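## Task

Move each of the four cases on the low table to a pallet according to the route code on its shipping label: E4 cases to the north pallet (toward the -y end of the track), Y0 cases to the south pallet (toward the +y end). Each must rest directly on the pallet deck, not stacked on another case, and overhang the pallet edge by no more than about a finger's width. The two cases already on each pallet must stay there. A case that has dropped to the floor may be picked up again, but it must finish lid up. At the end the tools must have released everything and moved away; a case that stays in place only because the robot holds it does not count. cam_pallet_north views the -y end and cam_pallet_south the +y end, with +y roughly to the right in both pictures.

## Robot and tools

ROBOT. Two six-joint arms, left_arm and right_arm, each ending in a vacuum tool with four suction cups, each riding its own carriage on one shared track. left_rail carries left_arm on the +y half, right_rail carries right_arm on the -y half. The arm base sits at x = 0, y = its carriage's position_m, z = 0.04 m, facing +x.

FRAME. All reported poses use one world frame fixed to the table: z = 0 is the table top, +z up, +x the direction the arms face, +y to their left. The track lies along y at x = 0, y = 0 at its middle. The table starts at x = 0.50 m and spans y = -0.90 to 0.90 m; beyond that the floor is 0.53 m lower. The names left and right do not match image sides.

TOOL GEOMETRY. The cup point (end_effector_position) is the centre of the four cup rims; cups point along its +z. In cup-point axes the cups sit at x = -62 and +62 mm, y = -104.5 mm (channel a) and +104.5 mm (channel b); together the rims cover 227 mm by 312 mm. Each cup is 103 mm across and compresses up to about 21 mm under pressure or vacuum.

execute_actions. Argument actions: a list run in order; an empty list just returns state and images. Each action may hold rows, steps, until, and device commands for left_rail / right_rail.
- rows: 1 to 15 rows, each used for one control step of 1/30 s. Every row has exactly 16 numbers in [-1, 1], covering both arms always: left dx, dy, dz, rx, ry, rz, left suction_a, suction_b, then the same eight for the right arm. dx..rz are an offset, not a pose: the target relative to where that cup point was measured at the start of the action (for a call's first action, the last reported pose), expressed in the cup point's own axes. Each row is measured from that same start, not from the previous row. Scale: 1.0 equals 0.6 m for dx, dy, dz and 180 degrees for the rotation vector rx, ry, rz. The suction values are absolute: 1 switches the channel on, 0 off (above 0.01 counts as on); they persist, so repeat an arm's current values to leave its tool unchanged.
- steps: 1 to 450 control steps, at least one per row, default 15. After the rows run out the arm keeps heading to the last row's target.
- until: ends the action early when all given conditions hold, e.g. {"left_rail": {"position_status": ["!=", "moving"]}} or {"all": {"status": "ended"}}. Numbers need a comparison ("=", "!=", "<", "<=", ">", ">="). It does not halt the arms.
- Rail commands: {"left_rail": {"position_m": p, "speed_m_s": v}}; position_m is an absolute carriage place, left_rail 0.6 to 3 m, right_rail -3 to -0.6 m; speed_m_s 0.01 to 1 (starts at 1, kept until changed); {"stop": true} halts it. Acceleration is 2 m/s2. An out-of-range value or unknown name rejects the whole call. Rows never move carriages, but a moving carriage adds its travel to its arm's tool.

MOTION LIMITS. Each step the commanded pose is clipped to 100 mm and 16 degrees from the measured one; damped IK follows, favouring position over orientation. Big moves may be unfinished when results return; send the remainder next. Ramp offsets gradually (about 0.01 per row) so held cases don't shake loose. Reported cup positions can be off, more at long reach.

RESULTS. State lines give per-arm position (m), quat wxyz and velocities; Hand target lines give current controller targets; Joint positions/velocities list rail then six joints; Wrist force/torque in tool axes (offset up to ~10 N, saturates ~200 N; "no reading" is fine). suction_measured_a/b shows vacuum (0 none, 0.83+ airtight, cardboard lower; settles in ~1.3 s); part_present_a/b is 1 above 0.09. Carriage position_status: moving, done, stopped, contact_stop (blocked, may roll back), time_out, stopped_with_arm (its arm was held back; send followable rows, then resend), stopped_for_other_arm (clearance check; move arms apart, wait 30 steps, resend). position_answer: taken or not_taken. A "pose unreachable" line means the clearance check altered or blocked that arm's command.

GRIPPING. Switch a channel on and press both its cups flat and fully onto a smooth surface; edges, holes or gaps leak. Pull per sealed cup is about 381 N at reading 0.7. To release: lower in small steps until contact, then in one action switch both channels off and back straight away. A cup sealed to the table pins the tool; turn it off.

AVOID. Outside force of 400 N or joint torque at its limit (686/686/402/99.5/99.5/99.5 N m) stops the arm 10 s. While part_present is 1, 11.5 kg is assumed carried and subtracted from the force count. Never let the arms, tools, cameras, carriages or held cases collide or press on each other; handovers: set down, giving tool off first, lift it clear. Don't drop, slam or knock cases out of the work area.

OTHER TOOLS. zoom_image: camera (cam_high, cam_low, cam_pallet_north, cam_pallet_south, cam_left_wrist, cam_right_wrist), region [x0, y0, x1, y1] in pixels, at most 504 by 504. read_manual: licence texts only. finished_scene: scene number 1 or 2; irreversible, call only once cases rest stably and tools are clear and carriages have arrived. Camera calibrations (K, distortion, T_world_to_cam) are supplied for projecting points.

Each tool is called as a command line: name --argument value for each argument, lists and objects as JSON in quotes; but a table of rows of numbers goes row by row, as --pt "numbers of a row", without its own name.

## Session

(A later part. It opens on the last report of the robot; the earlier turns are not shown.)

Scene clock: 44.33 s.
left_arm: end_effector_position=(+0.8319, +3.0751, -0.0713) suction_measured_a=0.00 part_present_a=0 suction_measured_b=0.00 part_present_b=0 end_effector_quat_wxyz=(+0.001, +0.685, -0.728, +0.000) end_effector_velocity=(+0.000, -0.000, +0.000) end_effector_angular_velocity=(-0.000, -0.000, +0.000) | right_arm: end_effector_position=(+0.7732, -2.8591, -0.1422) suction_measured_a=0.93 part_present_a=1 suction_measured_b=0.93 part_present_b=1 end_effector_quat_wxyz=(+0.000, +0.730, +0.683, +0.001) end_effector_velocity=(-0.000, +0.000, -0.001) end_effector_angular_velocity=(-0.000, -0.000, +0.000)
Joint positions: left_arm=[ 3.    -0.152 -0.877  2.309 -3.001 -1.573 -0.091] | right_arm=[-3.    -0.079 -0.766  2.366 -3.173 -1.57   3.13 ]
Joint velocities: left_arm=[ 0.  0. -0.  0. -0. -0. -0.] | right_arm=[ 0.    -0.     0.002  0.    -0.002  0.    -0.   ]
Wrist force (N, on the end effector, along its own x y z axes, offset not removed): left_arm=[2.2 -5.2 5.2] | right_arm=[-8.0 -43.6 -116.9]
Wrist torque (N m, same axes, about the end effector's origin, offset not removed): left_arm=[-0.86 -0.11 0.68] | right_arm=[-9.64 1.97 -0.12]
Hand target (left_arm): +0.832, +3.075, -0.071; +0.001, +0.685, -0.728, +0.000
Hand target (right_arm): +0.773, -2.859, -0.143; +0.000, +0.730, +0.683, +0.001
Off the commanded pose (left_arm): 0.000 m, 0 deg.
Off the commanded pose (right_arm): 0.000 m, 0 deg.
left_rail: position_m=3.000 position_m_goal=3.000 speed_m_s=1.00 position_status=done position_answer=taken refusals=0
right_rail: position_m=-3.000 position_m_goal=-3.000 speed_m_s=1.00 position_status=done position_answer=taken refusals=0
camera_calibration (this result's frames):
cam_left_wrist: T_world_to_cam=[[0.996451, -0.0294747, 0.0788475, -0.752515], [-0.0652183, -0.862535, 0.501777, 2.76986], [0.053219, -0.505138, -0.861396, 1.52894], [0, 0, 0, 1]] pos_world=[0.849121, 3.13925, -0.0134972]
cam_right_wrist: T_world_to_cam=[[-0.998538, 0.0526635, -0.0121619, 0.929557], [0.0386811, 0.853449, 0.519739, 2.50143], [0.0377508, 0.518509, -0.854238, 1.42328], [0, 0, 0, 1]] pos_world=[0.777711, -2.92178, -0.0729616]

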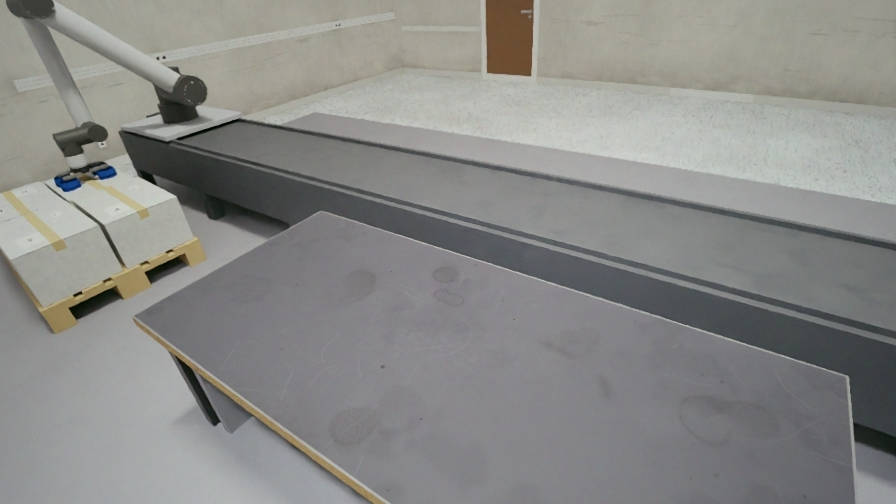

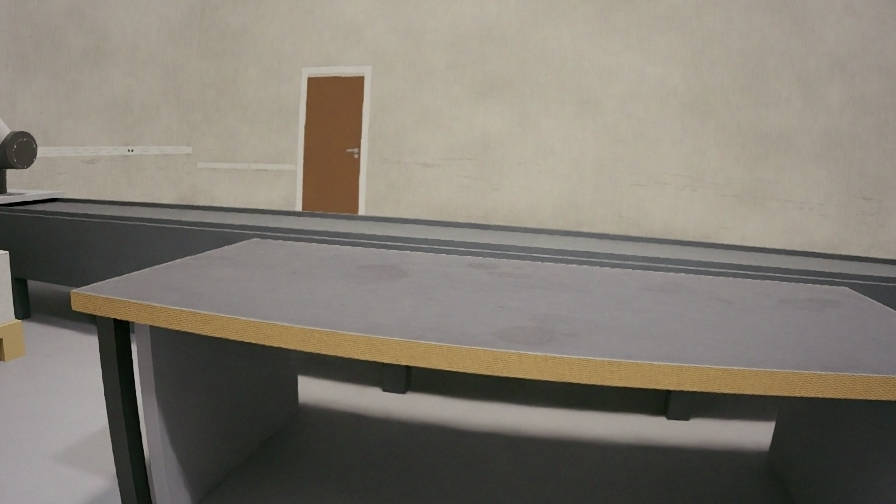

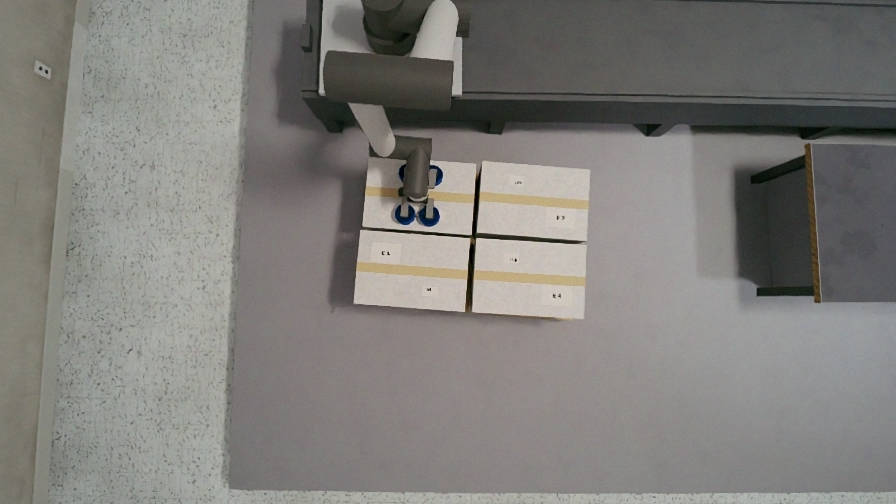

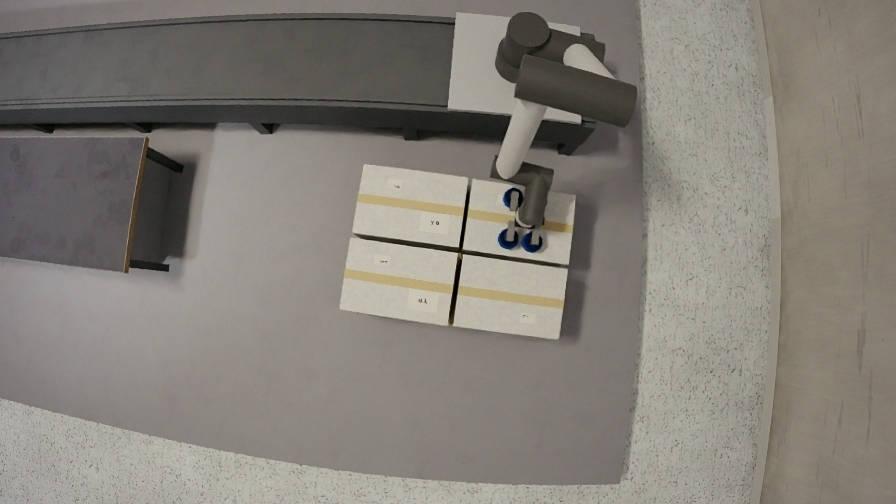

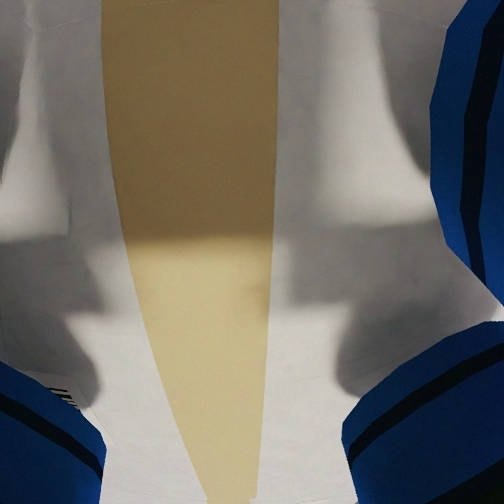

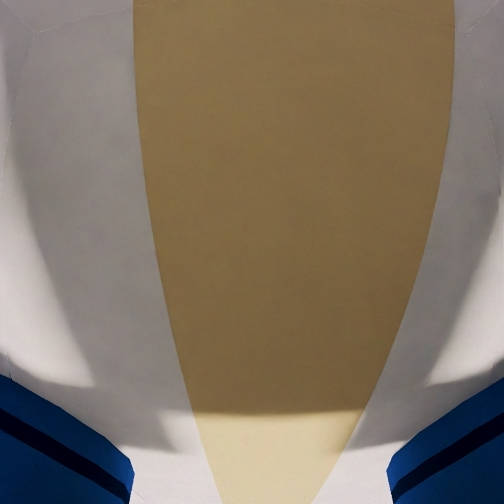

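execute_actions --actions '[{"rows":[[0,0,-0.01,0,0,0,0,0,0,0,-0.01,0,0,0,0,0],[0,0,-0.02,0,0,0,0,0,0,0,-0.015,0,0,0,0,0],[0,0,-0.04,0,0,0,0,0,0,0,-0.02,0,0,0,0,0],[0,0,-0.06,0,0,0,0,0,0,0,-0.025,0,0,0,0,0],[0,0,-0.09,0,0,0,0,0,0,0,-0.03,0,0,0,0,0],[0,0,-0.12,0,0,0,0,0,0,0,-0.035,0,0,0,0,0],[0,0,-0.16,0,0,0,0,0,0,0,-0.04,0,0,0,0,0],[0,0,-0.2,0,0,0,0,0,0,0,-0.05,0,0,0,0,0],[0,0,-0.25,0,0,0,0,0,0,0,-0.06,0,0,0,0,0],[0,0,-0.3,0,0,0,0,0,0,0,-0.08,0,0,0,0,0],[0,0,-0.4,0,0,0,0,0,0,0,-0.12,0,0,0,0,0],[0,0,-0.5,0,0,0,0,0,0,0,-0.2,0,0,0,0,0],[0,0,-0.7,0,0,0,0,0,0,0,-0.75,0,0,0,0,0]],"steps":42}]'

Scene clock: 46.13 s.
left_arm: end_effector_position=(+0.8326, +3.0761, +0.3478) suction_measured_a=0.00 part_present_a=0 suction_measured_b=0.00 part_present_b=0 end_effector_quat_wxyz=(+0.001, +0.685, -0.728, +0.000) end_effector_velocity=(+0.000, -0.000, +0.001) end_effector_angular_velocity=(-0.000, +0.000, -0.000) | right_arm: end_effector_position=(+0.7728, -2.8589, +0.3070) suction_measured_a=0.00 part_present_a=0 suction_measured_b=0.00 part_present_b=0 end_effector_quat_wxyz=(+0.001, +0.730, +0.683, +0.001) end_effector_velocity=(-0.001, -0.001, +0.013) end_effector_angular_velocity=(+0.001, +0.012, -0.000)
Joint positions: left_arm=[ 3.    -0.151 -1.434  2.179 -2.314 -1.573 -0.09 ] | right_arm=[-3.    -0.079 -1.447  2.275 -2.402 -1.569  3.13 ]
Joint velocities: left_arm=[ 0.    -0.    -0.001 -0.001  0.002 -0.    -0.   ] | right_arm=[ 0.    -0.001 -0.013 -0.013  0.039 -0.    -0.001]
Wrist force (N, on the end effector, along its own x y z axes, offset not removed): left_arm=[-0.2 -5.4 4.5] | right_arm=[2.2 4.0 -7.4]
Wrist torque (N m, same axes, about the end effector's origin, offset not removed): left_arm=[-0.85 0.18 0.65] | right_arm=[0.38 -1.07 0.38]
Hand target (left_arm): +0.833, +3.076, +0.348; +0.001, +0.685, -0.728, +0.000
Hand target (right_arm): +0.773, -2.859, +0.308; +0.000, +0.730, +0.683, +0.001
Off the commanded pose (left_arm): 0.001 m, 0 deg.
Off the commanded pose (right_arm): 0.001 m, 0 deg.
left_rail: position_m=3.000 position_m_goal=3.000 speed_m_s=1.00 position_status=done position_answer=taken refusals=0
right_rail: position_m=-3.000 position_m_goal=-3.000 speed_m_s=1.00 position_status=done position_answer=taken refusals=0
camera_calibration (this result's frames):
cam_left_wrist: T_world_to_cam=[[0.996461, -0.0294204, 0.0787404, -0.786361], [-0.0651159, -0.862552, 0.501761, 2.56039], [0.0531557, -0.505113, -0.861415, 1.89041], [0, 0, 0, 1]] pos_world=[0.849814, 3.1402, 0.405639]
cam_right_wrist: T_world_to_cam=[[-0.99853, 0.052617, -0.0130266, 0.934781], [0.0381929, 0.853473, 0.519736, 2.26829], [0.0384648, 0.518475, -0.854227, 1.80626], [0, 0, 0, 1]] pos_world=[0.777296, -2.92161, 0.376222]

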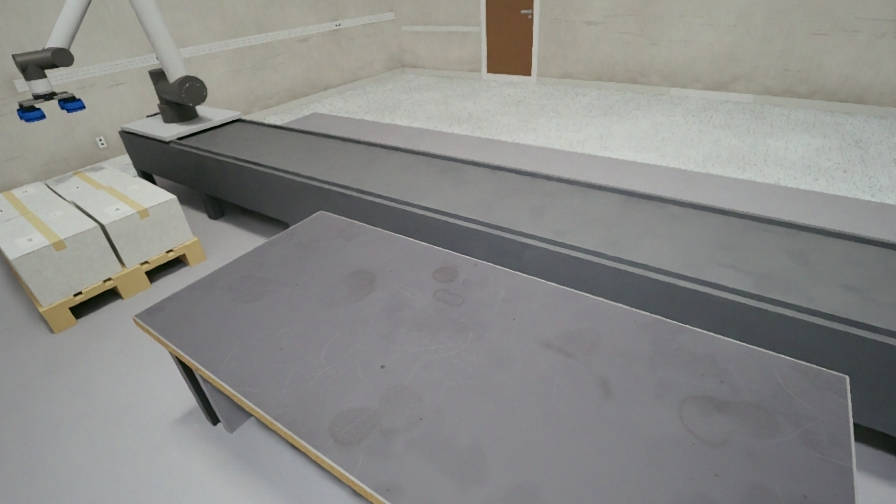

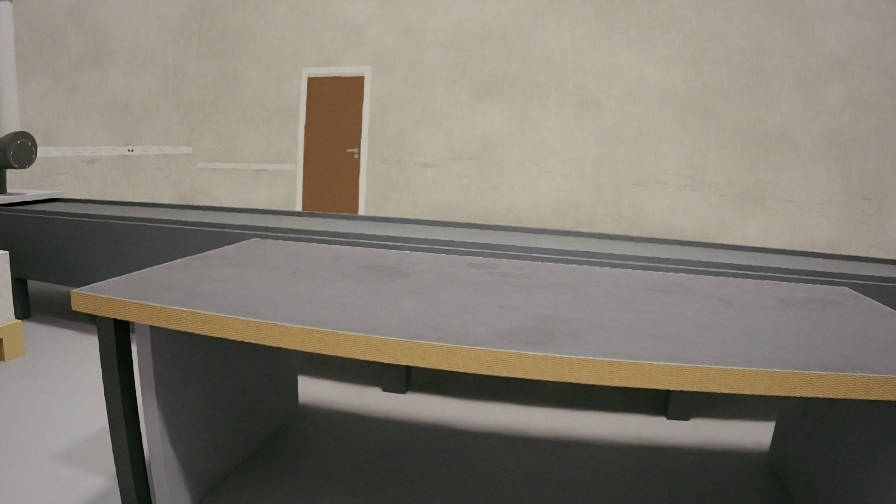

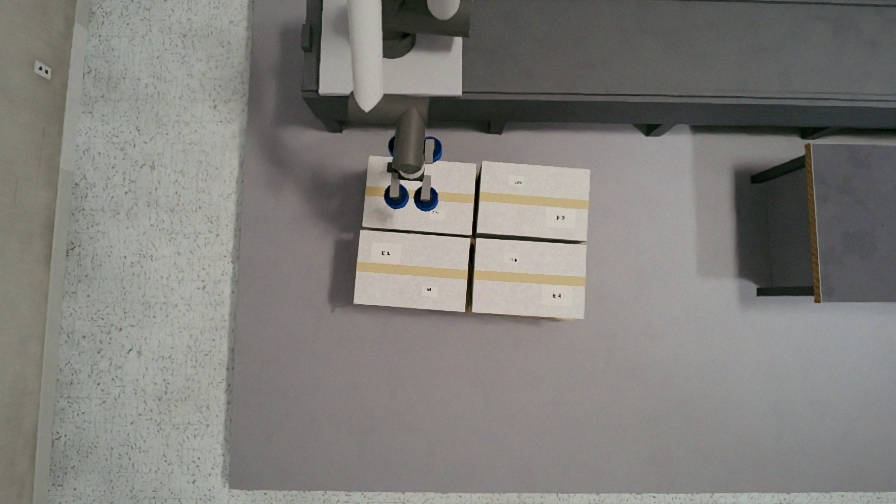

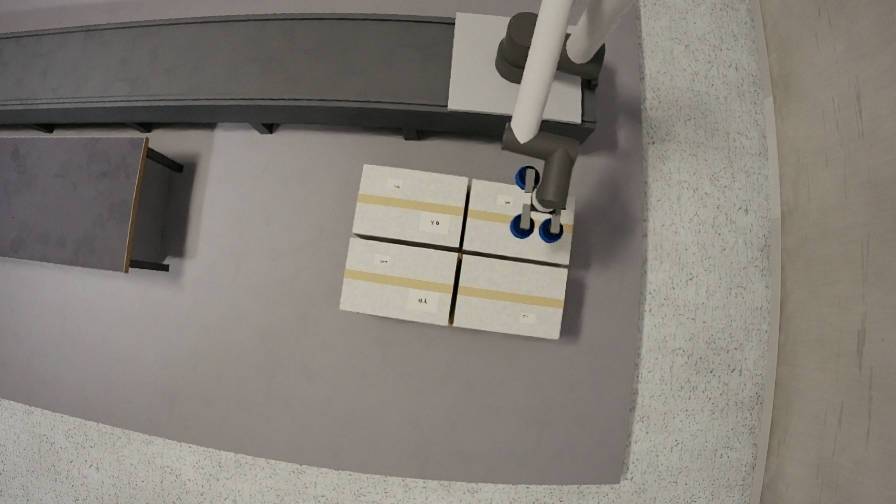

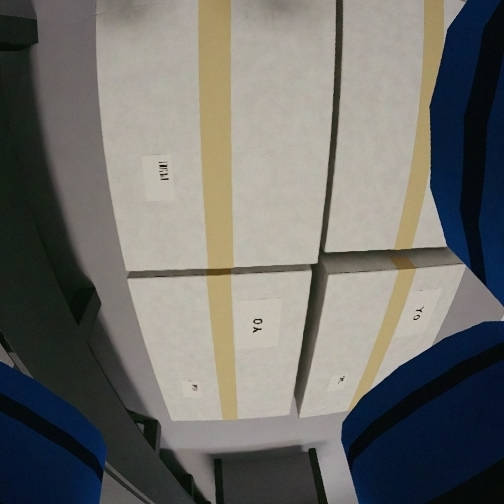

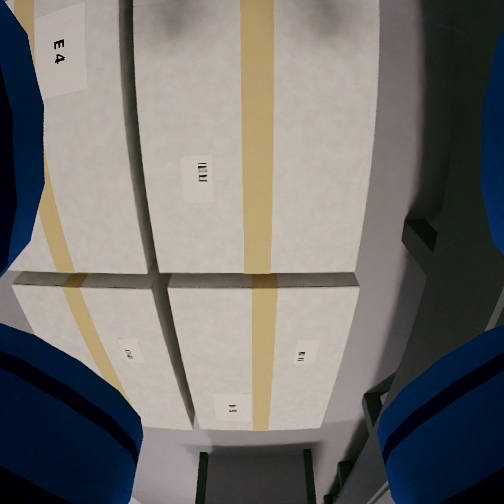

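finished_scene --scene 2

The scene is finished: the task was done.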